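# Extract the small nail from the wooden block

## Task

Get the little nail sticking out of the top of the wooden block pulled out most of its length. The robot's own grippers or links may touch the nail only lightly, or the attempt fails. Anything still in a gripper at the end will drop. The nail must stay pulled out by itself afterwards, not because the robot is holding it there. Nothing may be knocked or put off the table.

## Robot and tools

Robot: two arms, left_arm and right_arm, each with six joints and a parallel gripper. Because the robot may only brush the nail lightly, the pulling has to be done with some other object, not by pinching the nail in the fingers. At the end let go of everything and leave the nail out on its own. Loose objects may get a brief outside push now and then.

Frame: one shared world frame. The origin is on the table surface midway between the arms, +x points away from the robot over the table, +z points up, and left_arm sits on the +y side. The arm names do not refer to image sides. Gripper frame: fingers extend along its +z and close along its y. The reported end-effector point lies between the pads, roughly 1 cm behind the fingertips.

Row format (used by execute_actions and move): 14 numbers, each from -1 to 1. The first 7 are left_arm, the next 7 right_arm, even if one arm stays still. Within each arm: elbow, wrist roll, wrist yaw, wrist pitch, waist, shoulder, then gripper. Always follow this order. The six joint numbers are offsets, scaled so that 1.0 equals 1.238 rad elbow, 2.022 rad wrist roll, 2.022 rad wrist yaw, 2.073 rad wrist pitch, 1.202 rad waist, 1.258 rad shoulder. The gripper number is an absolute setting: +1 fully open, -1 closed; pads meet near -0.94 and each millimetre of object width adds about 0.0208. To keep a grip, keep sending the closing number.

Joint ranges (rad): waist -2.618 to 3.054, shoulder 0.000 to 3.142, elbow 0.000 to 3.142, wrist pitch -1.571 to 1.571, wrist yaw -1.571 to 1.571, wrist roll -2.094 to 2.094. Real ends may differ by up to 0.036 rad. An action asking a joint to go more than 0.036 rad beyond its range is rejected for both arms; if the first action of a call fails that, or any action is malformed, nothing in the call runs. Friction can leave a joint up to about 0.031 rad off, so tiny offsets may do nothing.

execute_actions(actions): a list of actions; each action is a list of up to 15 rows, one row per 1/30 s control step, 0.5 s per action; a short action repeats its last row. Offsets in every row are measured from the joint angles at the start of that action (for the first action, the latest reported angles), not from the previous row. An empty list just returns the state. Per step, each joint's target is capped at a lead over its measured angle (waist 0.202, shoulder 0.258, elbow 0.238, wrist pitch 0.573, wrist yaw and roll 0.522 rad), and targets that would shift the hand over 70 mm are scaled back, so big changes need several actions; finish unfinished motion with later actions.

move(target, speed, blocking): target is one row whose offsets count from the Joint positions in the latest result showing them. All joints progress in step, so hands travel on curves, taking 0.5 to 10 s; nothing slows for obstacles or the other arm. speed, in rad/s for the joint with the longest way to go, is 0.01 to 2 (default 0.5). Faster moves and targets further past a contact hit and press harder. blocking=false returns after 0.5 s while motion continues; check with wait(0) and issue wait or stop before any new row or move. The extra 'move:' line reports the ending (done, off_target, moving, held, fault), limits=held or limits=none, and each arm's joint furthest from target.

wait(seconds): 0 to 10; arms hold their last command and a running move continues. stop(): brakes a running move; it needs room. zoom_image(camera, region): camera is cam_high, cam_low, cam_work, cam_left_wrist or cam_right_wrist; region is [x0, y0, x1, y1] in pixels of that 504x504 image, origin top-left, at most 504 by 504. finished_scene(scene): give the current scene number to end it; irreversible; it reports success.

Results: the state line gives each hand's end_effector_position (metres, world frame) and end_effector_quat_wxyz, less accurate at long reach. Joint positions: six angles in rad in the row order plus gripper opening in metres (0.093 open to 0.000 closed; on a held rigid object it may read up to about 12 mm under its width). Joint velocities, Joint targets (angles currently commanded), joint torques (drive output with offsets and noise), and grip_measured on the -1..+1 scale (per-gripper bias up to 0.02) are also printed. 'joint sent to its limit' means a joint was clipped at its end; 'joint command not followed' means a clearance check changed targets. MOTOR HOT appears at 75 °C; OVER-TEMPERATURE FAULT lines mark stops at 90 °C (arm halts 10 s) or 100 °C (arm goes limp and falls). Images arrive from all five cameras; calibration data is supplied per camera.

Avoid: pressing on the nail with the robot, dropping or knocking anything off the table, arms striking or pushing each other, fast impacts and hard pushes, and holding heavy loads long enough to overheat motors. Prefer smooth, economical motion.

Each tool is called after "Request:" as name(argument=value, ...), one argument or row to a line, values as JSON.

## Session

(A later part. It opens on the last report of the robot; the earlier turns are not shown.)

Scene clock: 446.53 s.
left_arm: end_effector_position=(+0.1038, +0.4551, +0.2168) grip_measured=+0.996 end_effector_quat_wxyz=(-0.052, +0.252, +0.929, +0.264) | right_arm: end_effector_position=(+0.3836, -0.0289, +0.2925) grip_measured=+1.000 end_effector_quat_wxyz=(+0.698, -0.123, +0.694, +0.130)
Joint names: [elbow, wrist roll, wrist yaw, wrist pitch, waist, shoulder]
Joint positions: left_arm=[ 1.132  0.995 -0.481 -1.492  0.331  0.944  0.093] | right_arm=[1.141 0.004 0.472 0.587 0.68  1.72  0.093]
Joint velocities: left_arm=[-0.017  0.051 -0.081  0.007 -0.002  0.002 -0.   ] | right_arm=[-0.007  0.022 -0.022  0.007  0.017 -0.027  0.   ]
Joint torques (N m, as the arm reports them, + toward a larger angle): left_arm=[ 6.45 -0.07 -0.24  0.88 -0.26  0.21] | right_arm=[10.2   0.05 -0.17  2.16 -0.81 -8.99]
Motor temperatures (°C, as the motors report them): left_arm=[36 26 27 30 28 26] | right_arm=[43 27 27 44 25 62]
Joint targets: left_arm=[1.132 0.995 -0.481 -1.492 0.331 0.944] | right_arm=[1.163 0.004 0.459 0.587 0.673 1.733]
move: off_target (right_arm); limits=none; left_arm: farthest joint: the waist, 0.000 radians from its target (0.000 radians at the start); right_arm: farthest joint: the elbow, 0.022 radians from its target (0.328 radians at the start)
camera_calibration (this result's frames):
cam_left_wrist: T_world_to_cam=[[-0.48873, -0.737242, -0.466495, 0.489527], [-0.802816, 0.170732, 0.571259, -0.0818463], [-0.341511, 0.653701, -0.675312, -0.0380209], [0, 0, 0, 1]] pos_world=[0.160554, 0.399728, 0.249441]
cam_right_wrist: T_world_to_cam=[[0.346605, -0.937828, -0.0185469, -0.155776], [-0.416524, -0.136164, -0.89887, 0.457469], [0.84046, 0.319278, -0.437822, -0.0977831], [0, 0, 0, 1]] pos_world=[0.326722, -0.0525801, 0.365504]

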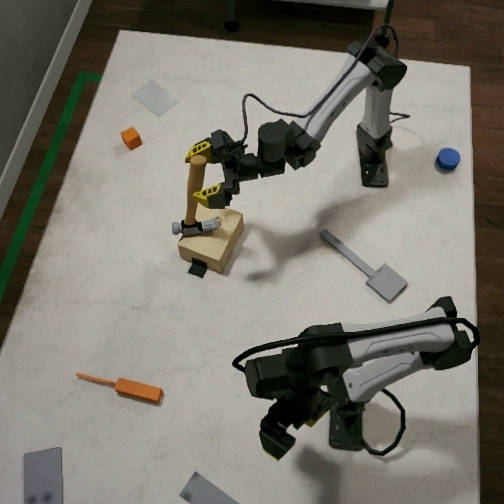

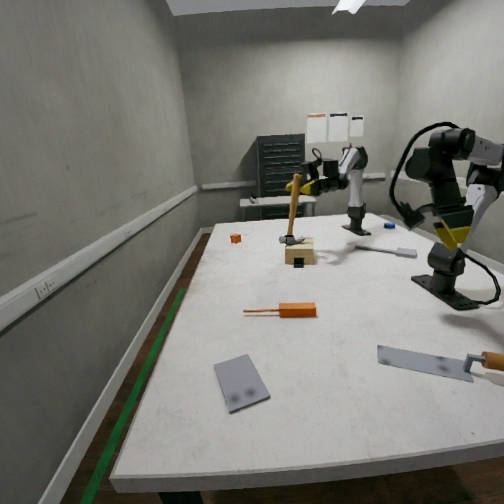

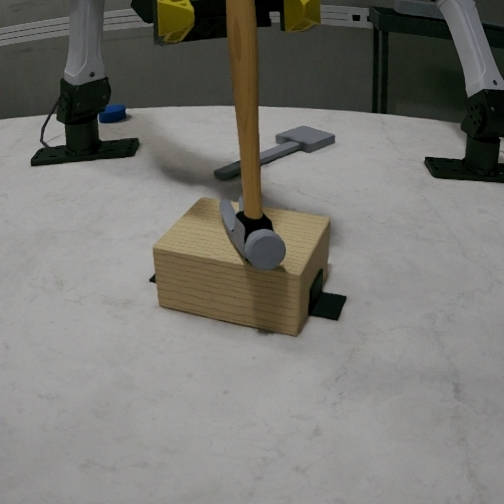

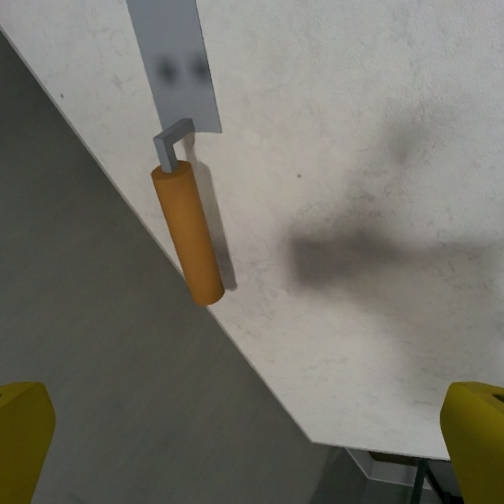

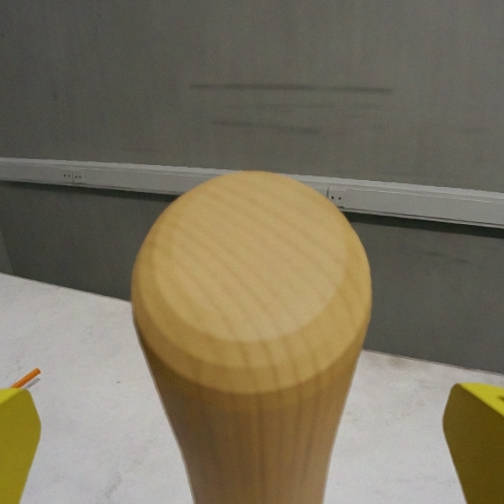

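Request:
move(
  target=[0,0,0,0,0,0,1, 0.018,0,0,0,-0.01,0,-1],
)

Request:
move(
  target=[0,0,0,0,0,0,1, 0.22,0,-0.035,-0.035,-0.055,0.165,-1],
  speed=0.15,
)

Request:
zoom_image(
  camera="cam_low",
  region=[265, 205, 325, 265],
)

Scene clock: 454.90 s.
left_arm: end_effector_position=(+0.1038, +0.4551, +0.2168) grip_measured=+0.996 end_effector_quat_wxyz=(-0.052, +0.252, +0.929, +0.264) | right_arm: end_effector_position=(+0.3849, -0.0309, +0.2925) grip_measured=-0.606 end_effector_quat_wxyz=(+0.699, -0.124, +0.694, +0.124)
Joint names: [elbow, wrist roll, wrist yaw, wrist pitch, waist, shoulder]
Joint positions: left_arm=[ 1.132  0.995 -0.481 -1.492  0.331  0.944  0.093] | right_arm=[ 1.141 -0.004  0.476  0.587  0.677  1.72   0.016]
Joint velocities: left_arm=[ 0.007  0.051  0.007 -0.037  0.022 -0.007 -0.001] | right_arm=[-0.002 -0.051 -0.051 -0.022  0.002 -0.012 -0.001]
Joint torques (N m, as the arm reports them, + toward a larger angle): left_arm=[ 6.39 -0.08 -0.25  0.87 -0.25  0.2 ] | right_arm=[ 10.38   0.09  -0.08   2.14  -0.75 -10.25]
Motor temperatures (°C, as the motors report them): left_arm=[37 26 27 30 28 26] | right_arm=[43 27 27 45 25 60]
Joint targets: left_arm=[1.132 0.995 -0.481 -1.492 0.331 0.944] | right_arm=[1.164 0.004 0.472 0.587 0.668 1.720]
move: off_target (right_arm); limits=none; left_arm: farthest joint: the waist, 0.000 radians from its target (0.000 radians at the start); right_arm: farthest joint: the elbow, 0.022 radians from its target (0.022 radians at the start)
camera_calibration (this result's frames):
cam_left_wrist: T_world_to_cam=[[-0.48873, -0.737242, -0.466495, 0.489527], [-0.802816, 0.170732, 0.571259, -0.0818463], [-0.341511, 0.653701, -0.675312, -0.0380209], [0, 0, 0, 1]] pos_world=[0.160554, 0.399728, 0.249441]
cam_right_wrist: T_world_to_cam=[[0.339423, -0.940583, -0.00980692, -0.157945], [-0.414864, -0.140337, -0.898996, 0.457002], [0.844203, 0.309209, -0.437847, -0.0999789], [0, 0, 0, 1]] pos_world=[0.327606, -0.0535118, 0.365518]

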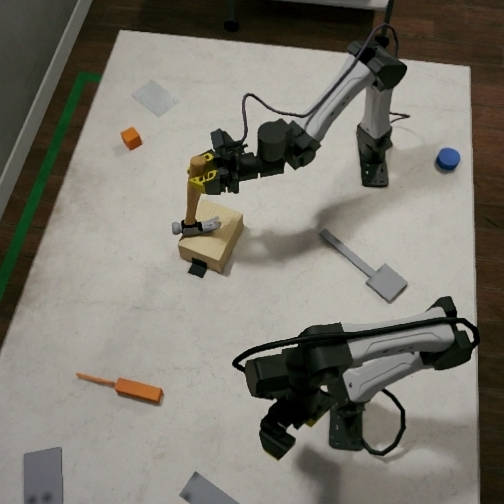

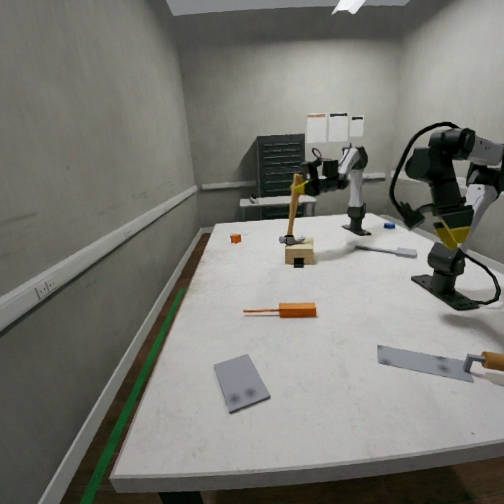

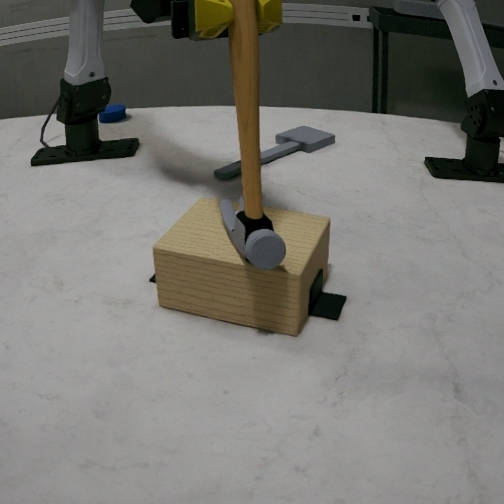

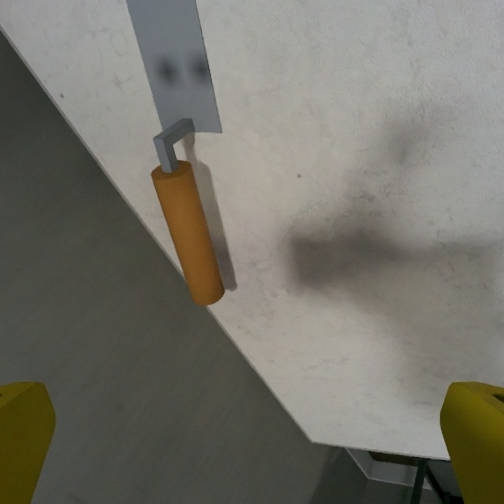

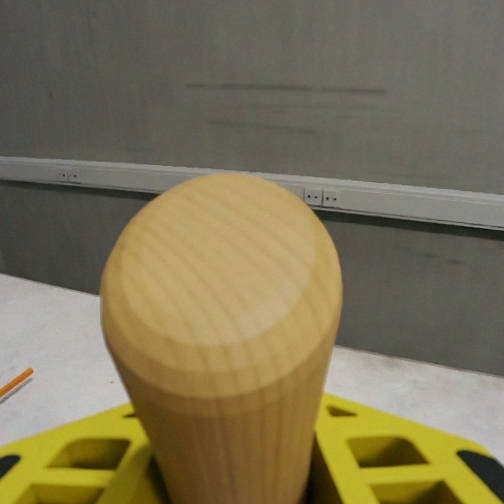

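Scene clock: 457.10 s.
left_arm: end_effector_position=(+0.1038, +0.4551, +0.2168) grip_measured=+0.996 end_effector_quat_wxyz=(-0.052, +0.252, +0.929, +0.264) | right_arm: end_effector_position=(+0.4384, -0.0104, +0.2933) grip_measured=-0.606 end_effector_quat_wxyz=(+0.694, -0.127, +0.699, +0.115)
Joint names: [elbow, wrist roll, wrist yaw, wrist pitch, waist, shoulder]
Joint positions: left_arm=[ 1.132  0.995 -0.481 -1.492  0.331  0.944  0.093] | right_arm=[ 1.396 -0.011  0.427  0.499  0.62   1.905  0.016]
Joint velocities: left_arm=[ 0.002 -0.051  0.007  0.037  0.007 -0.007 -0.001] | right_arm=[-0.007  0.037 -0.022 -0.051  0.002  0.027  0.001]
Joint torques (N m, as the arm reports them, + toward a larger angle): left_arm=[ 6.41 -0.08 -0.25  0.88 -0.24  0.2 ] | right_arm=[ 10.13   0.13  -0.24   2.3   -0.88 -10.26]
Motor temperatures (°C, as the motors report them): left_arm=[37 26 27 30 28 26] | right_arm=[44 27 27 45 25 60]
Joint targets: left_arm=[1.132 0.995 -0.481 -1.492 0.331 0.944] | right_arm=[1.414 -0.004 0.405 0.514 0.611 1.928]
move: off_target (right_arm); limits=none; left_arm: farthest joint: the waist, 0.000 radians from its target (0.000 radians at the start); right_arm: farthest joint: the shoulder, 0.022 radians from its target (0.207 radians at the start)
camera_calibration (this result's frames):
cam_left_wrist: T_world_to_cam=[[-0.48873, -0.737242, -0.466495, 0.489527], [-0.802816, 0.170732, 0.571259, -0.0818463], [-0.341511, 0.653701, -0.675312, -0.0380209], [0, 0, 0, 1]] pos_world=[0.160554, 0.399728, 0.249441]
cam_right_wrist: T_world_to_cam=[[0.331863, -0.943313, 0.00525075, -0.157985], [-0.425651, -0.154709, -0.891564, 0.485196], [0.841836, 0.293642, -0.452865, -0.145856], [0, 0, 0, 1]] pos_world=[0.381741, -0.0311355, 0.36736]

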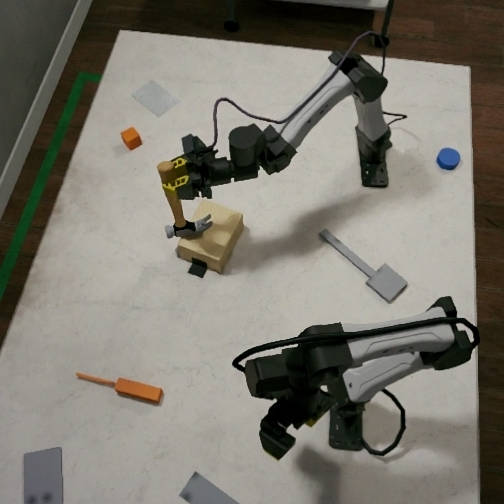

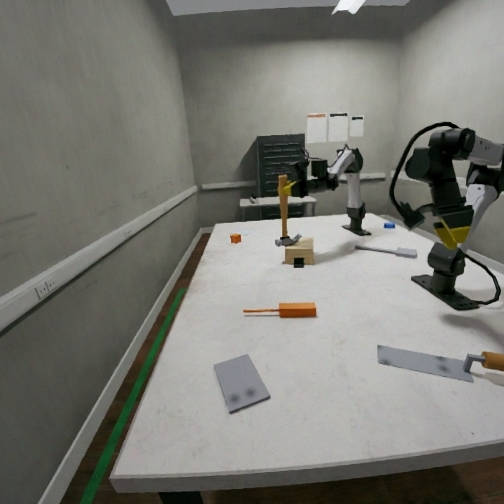

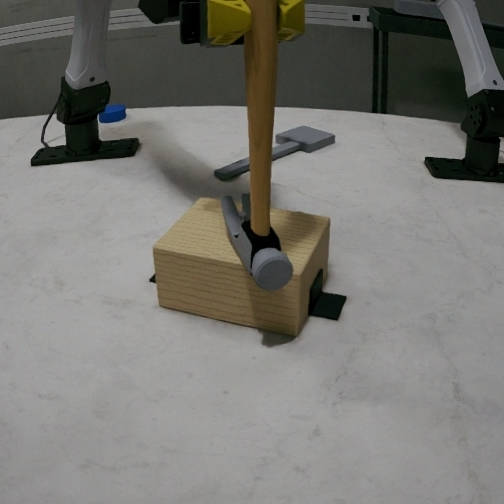

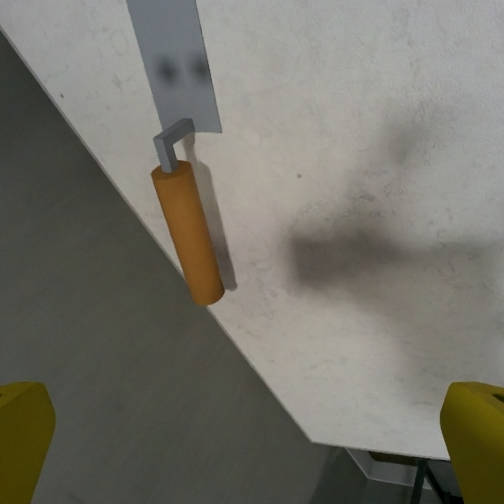

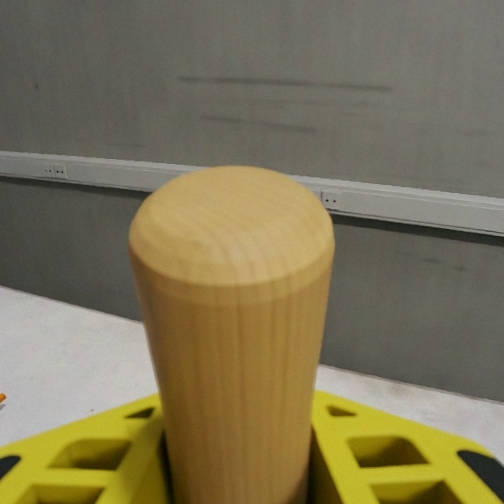

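Region (265, 205, 325, 265) of cam_low's 504x504 image, scaled by 8.400, with more detail than that image has.

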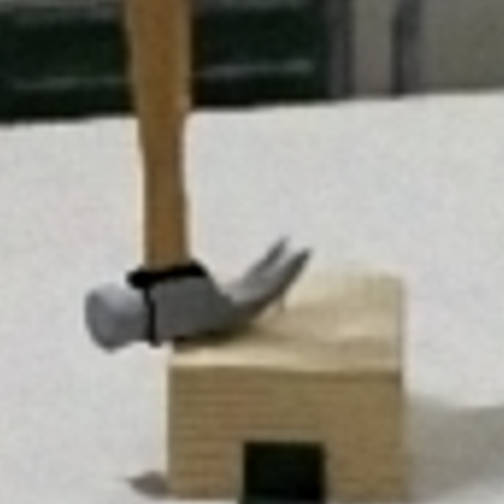

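Request:
zoom_image(
  camera="cam_high",
  region=[170, 195, 240, 255],
)

Request:
zoom_image(
  camera="cam_work",
  region=[200, 180, 290, 270],
)

Request:
zoom_image(
  camera="cam_low",
  region=[285, 226, 315, 252],
)

Region (170, 195, 240, 255) of cam_high's 504x504 image, scaled by 7.200, with more detail than that image has; it fills the top 432 rows of this view, and the rest is white.

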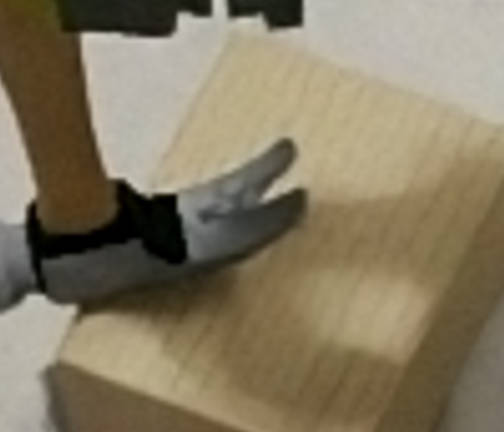

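Region (200, 180, 290, 270) of cam_work's 504x504 image, scaled by 5.600, with more detail than that image has.

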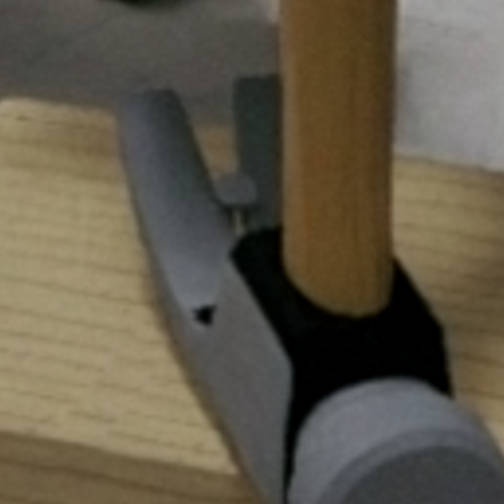

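Region (285, 226, 315, 252) of cam_low's 504x504 image, scaled by 16.800, with more detail than that image has; it fills the top 437 rows of this view, and the rest is white.

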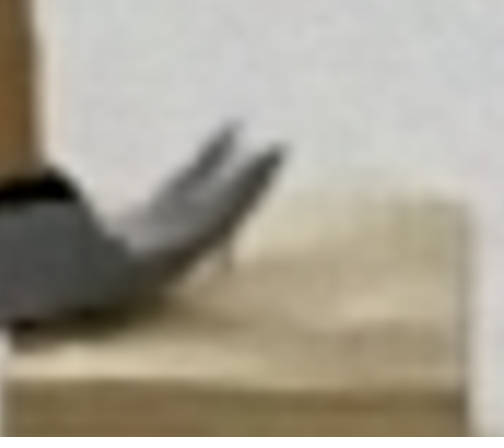

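Request:
move(
  target=[0,0,0,0,0,0,1, 0.04,0,0,0.06,0,-0.07,-1],
  speed=0.15,
)

Request:
move(
  target=[0,0,0,0,0,0,1, -0.12,0,0,0.07,-0.38,-0.14,-1],
  speed=0.3,
)

Scene clock: 473.97 s.
left_arm: end_effector_position=(+0.1038, +0.4551, +0.2168) grip_measured=+0.996 end_effector_quat_wxyz=(-0.052, +0.252, +0.929, +0.264) | right_arm: end_effector_position=(+0.4324, -0.0162, +0.3171) grip_measured=-0.606 end_effector_quat_wxyz=(+0.707, -0.119, +0.687, +0.123)
Joint names: [elbow, wrist roll, wrist yaw, wrist pitch, waist, shoulder]
Joint positions: left_arm=[ 1.132  0.995 -0.481 -1.492  0.331  0.944  0.093] | right_arm=[ 1.396 -0.012  0.427  0.498  0.62   1.862  0.016]
Joint velocities: left_arm=[ 0.002  0.007 -0.037  0.037  0.012  0.002  0.001] | right_arm=[-0.022  0.066  0.066  0.037 -0.017 -0.032  0.001]
Joint torques (N m, as the arm reports them, + toward a larger angle): left_arm=[ 6.39 -0.07 -0.25  0.88 -0.28  0.19] | right_arm=[ 12.85   0.02  -0.04   3.34  -0.05 -15.89]
Motor temperatures (°C, as the motors report them): left_arm=[37 26 27 30 28 26] | right_arm=[44 27 27 47 25 59]
Joint targets: left_arm=[1.132 0.995 -0.481 -1.492 0.331 0.944] | right_arm=[1.445 -0.011 0.427 0.623 0.620 1.817]
move: off_target (right_arm); limits=none; left_arm: farthest joint: the waist, 0.000 radians from its target (0.000 radians at the start); right_arm: farthest joint: the wrist pitch, 0.126 radians from its target (0.125 radians at the start)
camera_calibration (this result's frames):
cam_left_wrist: T_world_to_cam=[[-0.48873, -0.737242, -0.466495, 0.489527], [-0.802816, 0.170732, 0.571259, -0.0818463], [-0.341511, 0.653701, -0.675312, -0.0380209], [0, 0, 0, 1]] pos_world=[0.160554, 0.399728, 0.249441]
cam_right_wrist: T_world_to_cam=[[0.331964, -0.943214, -0.0121114, -0.15614], [-0.398194, -0.128482, -0.908259, 0.496809], [0.855127, 0.306332, -0.418233, -0.144866], [0, 0, 0, 1]] pos_world=[0.373537, -0.0390651, 0.388752]

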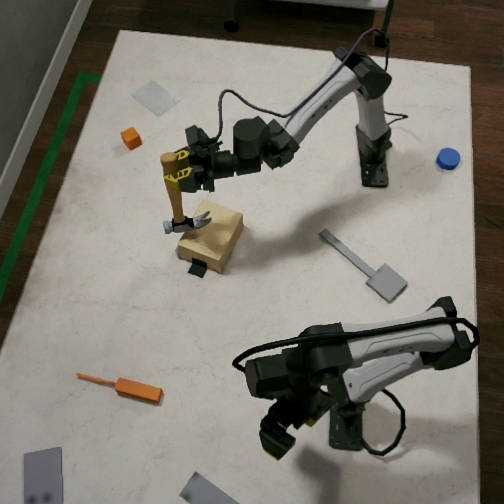

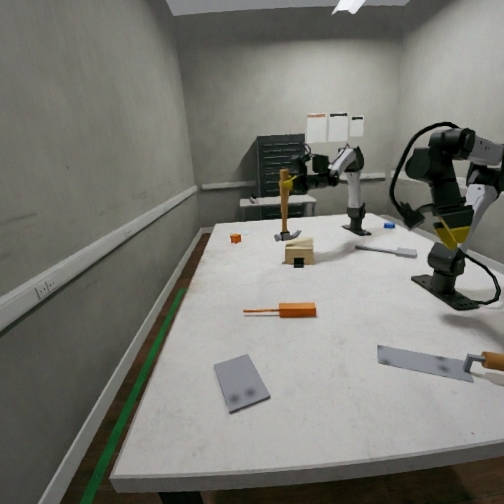

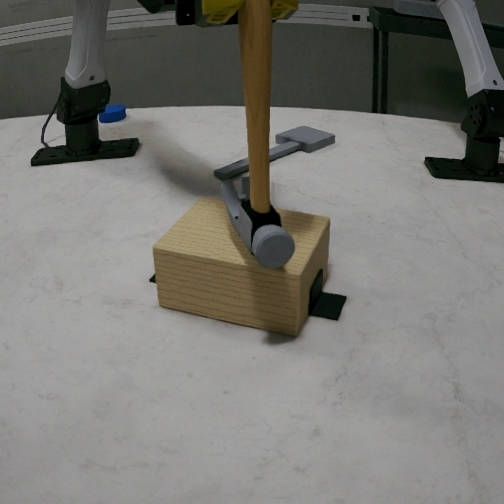

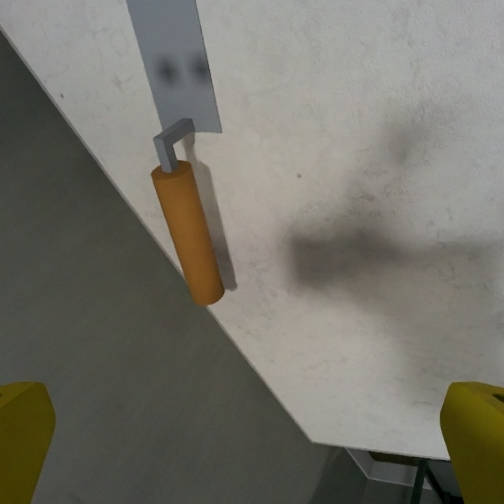

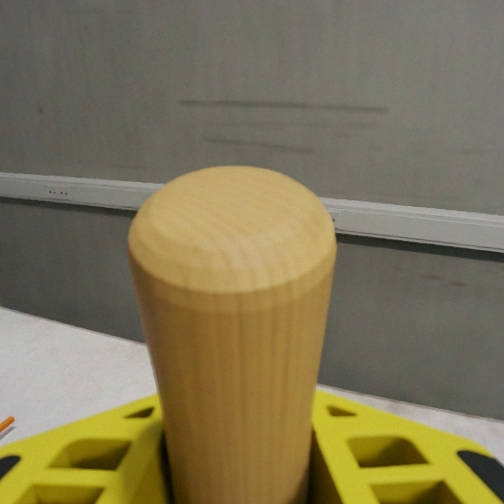

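Scene clock: 475.97 s.
left_arm: end_effector_position=(+0.1038, +0.4551, +0.2168) grip_measured=+0.996 end_effector_quat_wxyz=(-0.052, +0.252, +0.929, +0.264) | right_arm: end_effector_position=(+0.5050, -0.2641, +0.3164) grip_measured=-0.606 end_effector_quat_wxyz=(+0.713, +0.039, +0.699, -0.041)
Joint names: [elbow, wrist roll, wrist yaw, wrist pitch, waist, shoulder]
Joint positions: left_arm=[ 1.132  0.995 -0.481 -1.492  0.331  0.944  0.093] | right_arm=[ 1.241 -0.011  0.427  0.511  0.163  1.731  0.016]
Joint velocities: left_arm=[-0.002  0.007 -0.066  0.051  0.002 -0.012  0.   ] | right_arm=[ 0.007 -0.022 -0.022  0.037  0.002 -0.002 -0.001]
Joint torques (N m, as the arm reports them, + toward a larger angle): left_arm=[ 6.41 -0.08 -0.25  0.86 -0.28  0.18] | right_arm=[  8.95   0.04  -0.05   3.45  -0.06 -14.4 ]
Motor temperatures (°C, as the motors report them): left_arm=[37 26 27 30 28 26] | right_arm=[44 27 27 48 25 60]
Joint targets: left_arm=[1.132 0.995 -0.481 -1.492 0.331 0.944] | right_arm=[1.247 -0.012 0.427 0.643 0.163 1.686]
move: off_target (right_arm); limits=none; left_arm: farthest joint: the waist, 0.000 radians from its target (0.000 radians at the start); right_arm: farthest joint: the wrist pitch, 0.132 radians from its target (0.145 radians at the start)
camera_calibration (this result's frames):
cam_left_wrist: T_world_to_cam=[[-0.48873, -0.737242, -0.466495, 0.489527], [-0.802816, 0.170732, 0.571259, -0.0818463], [-0.341511, 0.653701, -0.675312, -0.0380209], [0, 0, 0, 1]] pos_world=[0.160554, 0.399728, 0.249441]
cam_right_wrist: T_world_to_cam=[[-0.118784, -0.992889, -0.00786501, -0.200874], [-0.423502, 0.0578269, -0.904048, 0.553904], [0.898074, -0.104056, -0.427359, -0.258498], [0, 0, 0, 1]] pos_world=[0.442868, -0.258375, 0.388704]

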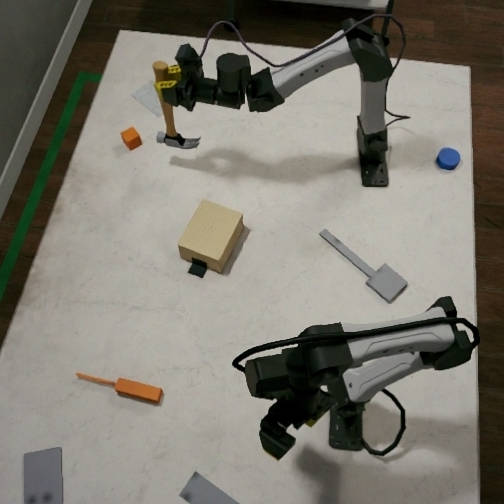

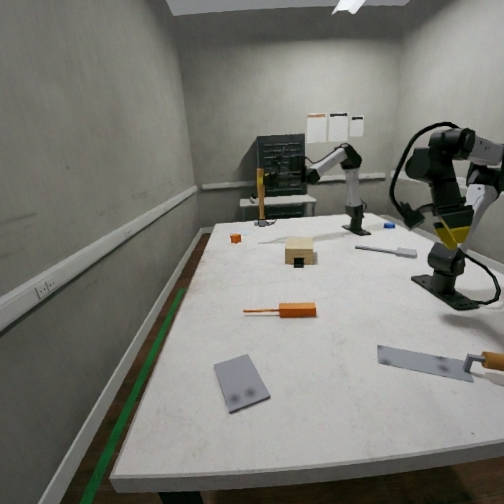

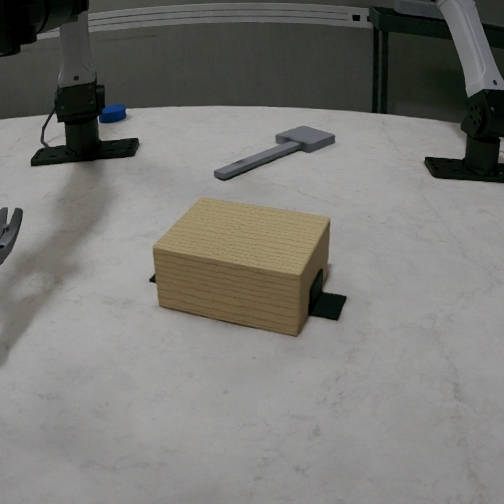

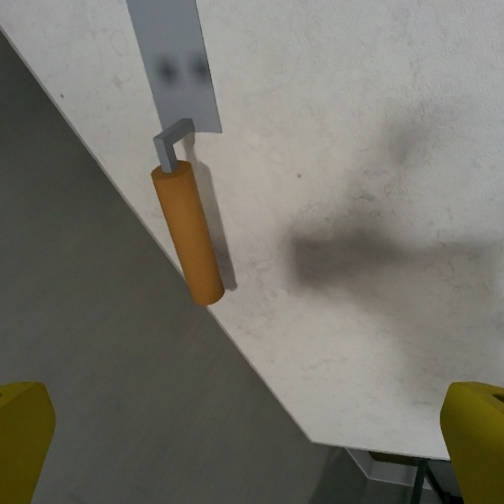

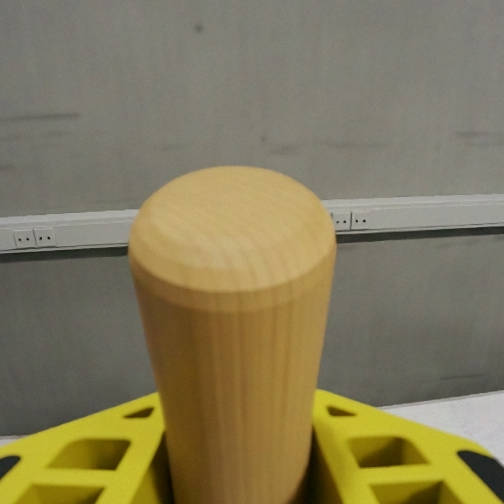

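Request:
move(
  target=[0,0,0,0,0,0,1, -0.28,0,0,0.24,0,-0.02,-1],
  speed=0.25,
)

Scene clock: 485.03 s.
left_arm: end_effector_position=(+0.1038, +0.4551, +0.2168) grip_measured=+0.996 end_effector_quat_wxyz=(-0.052, +0.252, +0.929, +0.264) | right_arm: end_effector_position=(+0.4720, -0.2748, +0.2303) grip_measured=-0.606 end_effector_quat_wxyz=(+0.711, +0.038, +0.701, -0.042)
Joint names: [elbow, wrist roll, wrist yaw, wrist pitch, waist, shoulder]
Joint positions: left_arm=[ 1.132  0.995 -0.481 -1.492  0.331  0.944  0.093] | right_arm=[ 0.888 -0.011  0.427  0.875  0.163  1.748  0.016]
Joint velocities: left_arm=[-0.017  0.037  0.022 -0.022 -0.007 -0.012 -0.001] | right_arm=[-0.002  0.11  -0.051  0.007  0.017 -0.007 -0.   ]
Joint torques (N m, as the arm reports them, + toward a larger angle): left_arm=[ 6.4  -0.09 -0.25  0.88 -0.29  0.21] | right_arm=[  8.06   0.06  -0.06   3.41  -0.11 -13.28]
Motor temperatures (°C, as the motors report them): left_arm=[37 26 27 31 28 26] | right_arm=[44 26 26 52 25 62]
Joint targets: left_arm=[1.132 0.995 -0.481 -1.492 0.331 0.944] | right_arm=[0.894 -0.011 0.427 1.008 0.163 1.705]
move: off_target (right_arm); limits=none; left_arm: farthest joint: the waist, 0.000 radians from its target (0.000 radians at the start); right_arm: farthest joint: the wrist pitch, 0.133 radians from its target (0.497 radians at the start)
camera_calibration (this result's frames):
cam_left_wrist: T_world_to_cam=[[-0.48873, -0.737242, -0.466495, 0.489527], [-0.802816, 0.170732, 0.571259, -0.0818463], [-0.341511, 0.653701, -0.675312, -0.0380209], [0, 0, 0, 1]] pos_world=[0.160554, 0.399728, 0.249441]
cam_right_wrist: T_world_to_cam=[[-0.118813, -0.992898, -0.00600672, -0.216524], [-0.42805, 0.0566784, -0.901976, 0.464036], [0.895911, -0.104595, -0.431745, -0.264885], [0, 0, 0, 1]] pos_world=[0.410218, -0.268993, 0.302886]

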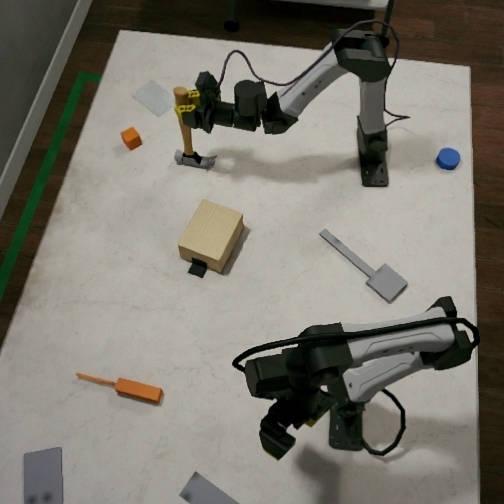

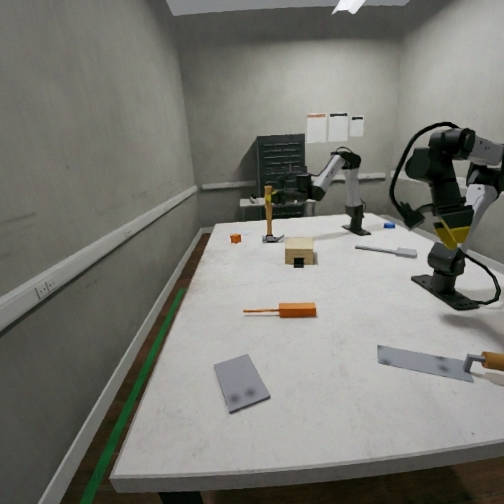

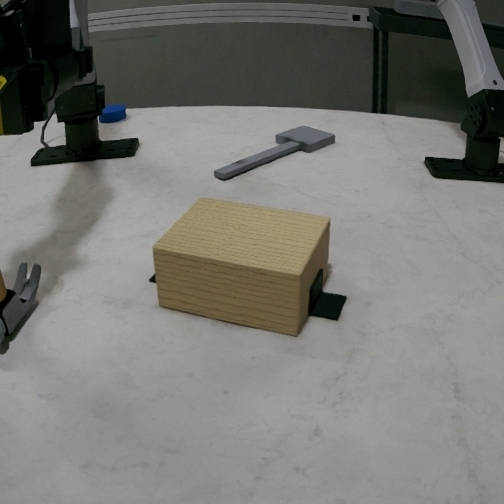

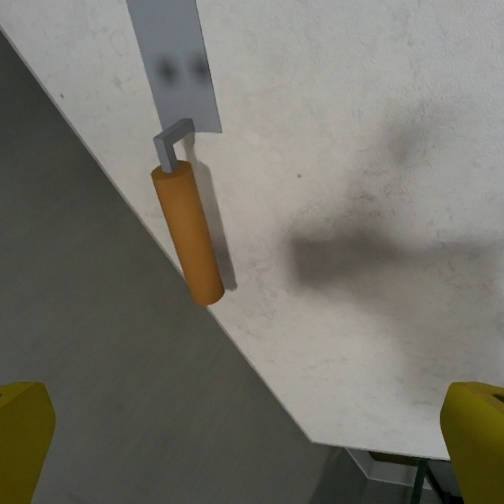

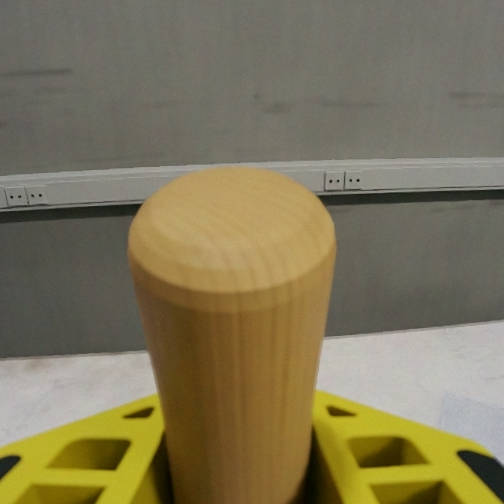

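Let it settle, then open.

Request:
execute_actions(
  actions=[
    [[0,0,0,0,0,0,1,0,0,0,0.055,0,-0.028,-1],[0,0,0,0,0,0,1,0,0,0,0.048,0,-0.022,-1],[0,0,0,0,0,0,1,0,0,0,0.04,0,-0.016,-1],[0,0,0,0,0,0,1,0,0,0,0.032,0,-0.012,-1],[0,0,0,0,0,0,1,0,0,0,0.024,0,-0.008,-1],[0,0,0,0,0,0,1,0,0,0,0.016,0,-0.004,-1],[0,0,0,0,0,0,1,0,0,0,0.008,0,0,-1],[0,0,0,0,0,0,1,0,0,0,0,0,0,-1]],
    [[0,0,0,0,0,0,1,0,0,0,0,0,0,-0.3]],
    [[0,0,0,0,0,0,1,0,0,0,0,0,0,1]],
  ],
)

Scene clock: 499.60 s.
left_arm: end_effector_position=(+0.1038, +0.4551, +0.2168) grip_measured=+0.996 end_effector_quat_wxyz=(-0.052, +0.252, +0.929, +0.264) | right_arm: end_effector_position=(+0.4721, -0.2748, +0.2239) grip_measured=+1.000 end_effector_quat_wxyz=(+0.702, +0.035, +0.710, -0.045)
Joint names: [elbow, wrist roll, wrist yaw, wrist pitch, waist, shoulder]
Joint positions: left_arm=[ 1.132  0.995 -0.481 -1.492  0.331  0.944  0.093] | right_arm=[ 0.888 -0.011  0.427  0.849  0.163  1.749  0.093]
Joint velocities: left_arm=[ 0.002  0.051 -0.007 -0.022 -0.002 -0.002  0.001] | right_arm=[-0.017 -0.051  0.007  0.007 -0.022  0.007  0.   ]
Joint torques (N m, as the arm reports them, + toward a larger angle): left_arm=[ 6.38 -0.07 -0.25  0.88 -0.3   0.18] | right_arm=[ 7.67  0.08 -0.02  2.14 -0.03 -9.69]
Motor temperatures (°C, as the motors report them): left_arm=[37 26 27 31 28 26] | right_arm=[43 26 26 56 25 63]
Joint targets: left_arm=[1.132 0.995 -0.481 -1.492 0.331 0.944] | right_arm=[0.888 -0.011 0.427 0.849 0.163 1.749]
camera_calibration (this result's frames):
cam_left_wrist: T_world_to_cam=[[-0.48873, -0.737242, -0.466495, 0.489527], [-0.802816, 0.170732, 0.571259, -0.0818463], [-0.341511, 0.653701, -0.675312, -0.0380209], [0, 0, 0, 1]] pos_world=[0.160554, 0.399728, 0.249441]
cam_right_wrist: T_world_to_cam=[[-0.118822, -0.992901, 0.00535295, -0.219044], [-0.451149, 0.0491855, -0.891092, 0.464689], [0.884503, -0.108296, -0.453791, -0.258477], [0, 0, 0, 1]] pos_world=[0.412241, -0.268337, 0.297958]

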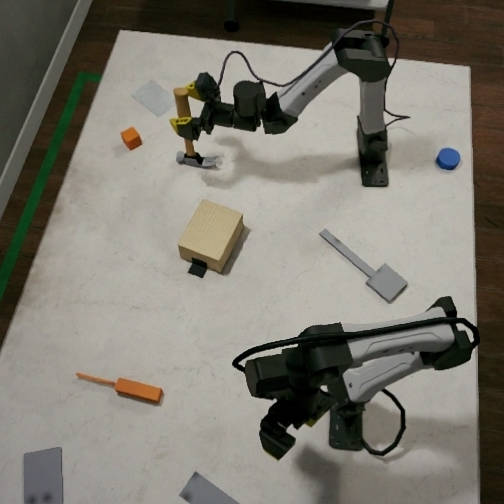

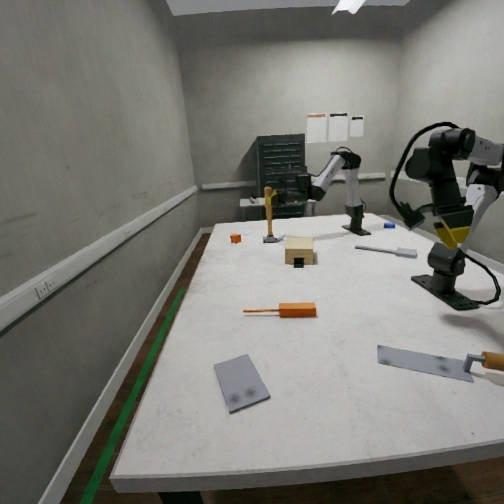

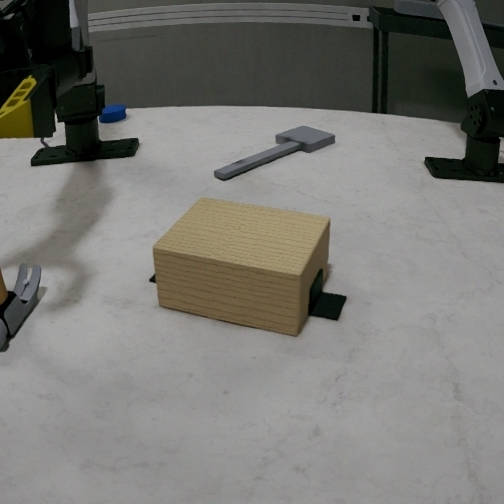

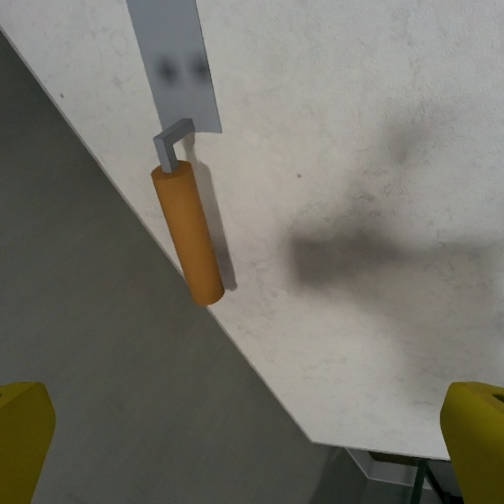

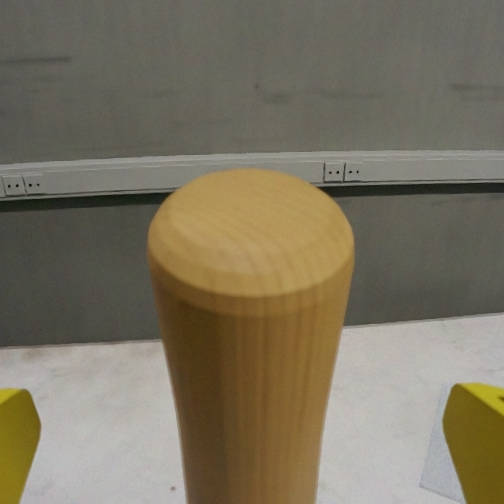

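Standing free. Back off briefly and finish.

Request:
move(
  target=[0,0,0,0,0,0,1, -0.22,0,0,-0.05,0.05,-0.3,1],
  speed=0.6,
)

Request:
finished_scene(
  scene=1,
)

Scene clock: 506.03 s.
left_arm: end_effector_position=(+0.1038, +0.4551, +0.2168) grip_measured=+0.996 end_effector_quat_wxyz=(-0.052, +0.252, +0.929, +0.264) | right_arm: end_effector_position=(+0.3919, -0.2784, +0.2531) grip_measured=+1.000 end_effector_quat_wxyz=(+0.711, +0.020, +0.703, -0.024)
Joint names: [elbow, wrist roll, wrist yaw, wrist pitch, waist, shoulder]
Joint positions: left_arm=[ 1.132  0.995 -0.481 -1.492  0.331  0.944  0.093] | right_arm=[ 0.637 -0.011  0.427  0.76   0.213  1.384  0.093]
Joint velocities: left_arm=[ 0.002 -0.007 -0.007 -0.037  0.002 -0.007  0.001] | right_arm=[-0.012  0.022  0.007 -0.007 -0.012 -0.002  0.   ]
Joint torques (N m, as the arm reports them, + toward a larger angle): left_arm=[ 6.41 -0.07 -0.25  0.88 -0.27  0.21] | right_arm=[ 6.01  0.   -0.04  1.98  0.43 -7.21]
Motor temperatures (°C, as the motors report them): left_arm=[37 26 27 31 28 26] | right_arm=[43 26 26 54 25 62]
Joint targets: left_arm=[1.132 0.995 -0.481 -1.492 0.331 0.944] | right_arm=[0.615 -0.011 0.427 0.746 0.223 1.372]
move: off_target (right_arm); limits=none; left_arm: farthest joint: the waist, 0.000 radians from its target (0.000 radians at the start); right_arm: farthest joint: the elbow, 0.021 radians from its target (0.272 radians at the start)
camera_calibration (this result's frames):
cam_left_wrist: T_world_to_cam=[[-0.48873, -0.737242, -0.466495, 0.489527], [-0.802816, 0.170732, 0.571259, -0.0818463], [-0.341511, 0.653701, -0.675312, -0.0380209], [0, 0, 0, 1]] pos_world=[0.160554, 0.399728, 0.249441]
cam_right_wrist: T_world_to_cam=[[-0.0683212, -0.997652, -0.00472682, -0.250874], [-0.432944, 0.0339167, -0.900782, 0.445819], [0.898828, -0.0594961, -0.434245, -0.171605], [0, 0, 0, 1]] pos_world=[0.330118, -0.275616, 0.325882]

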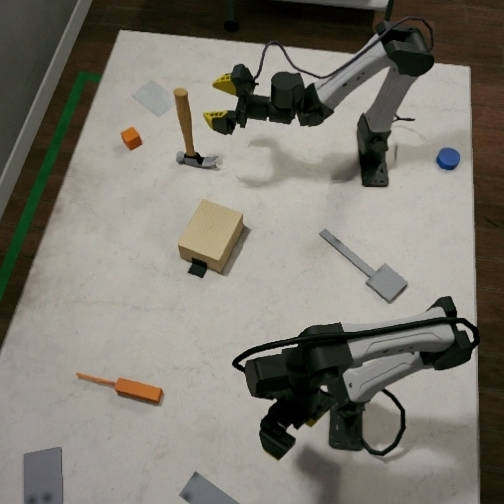

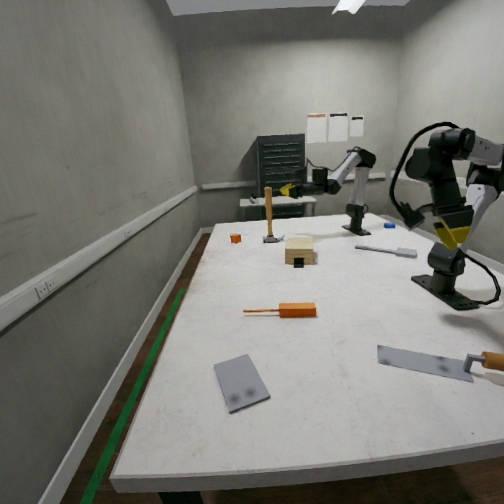

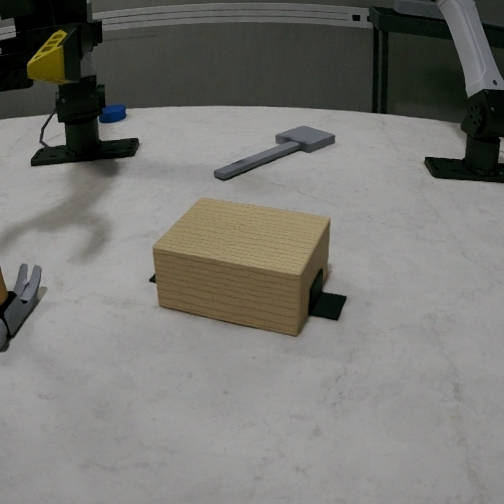

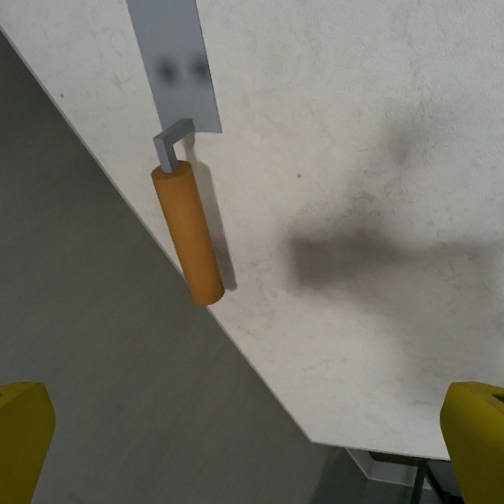

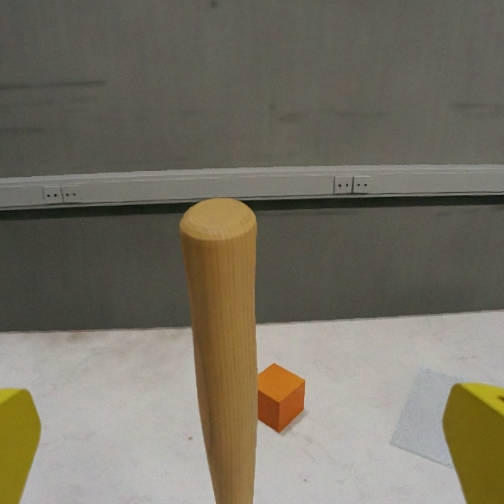

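The scene is finished: the task was done.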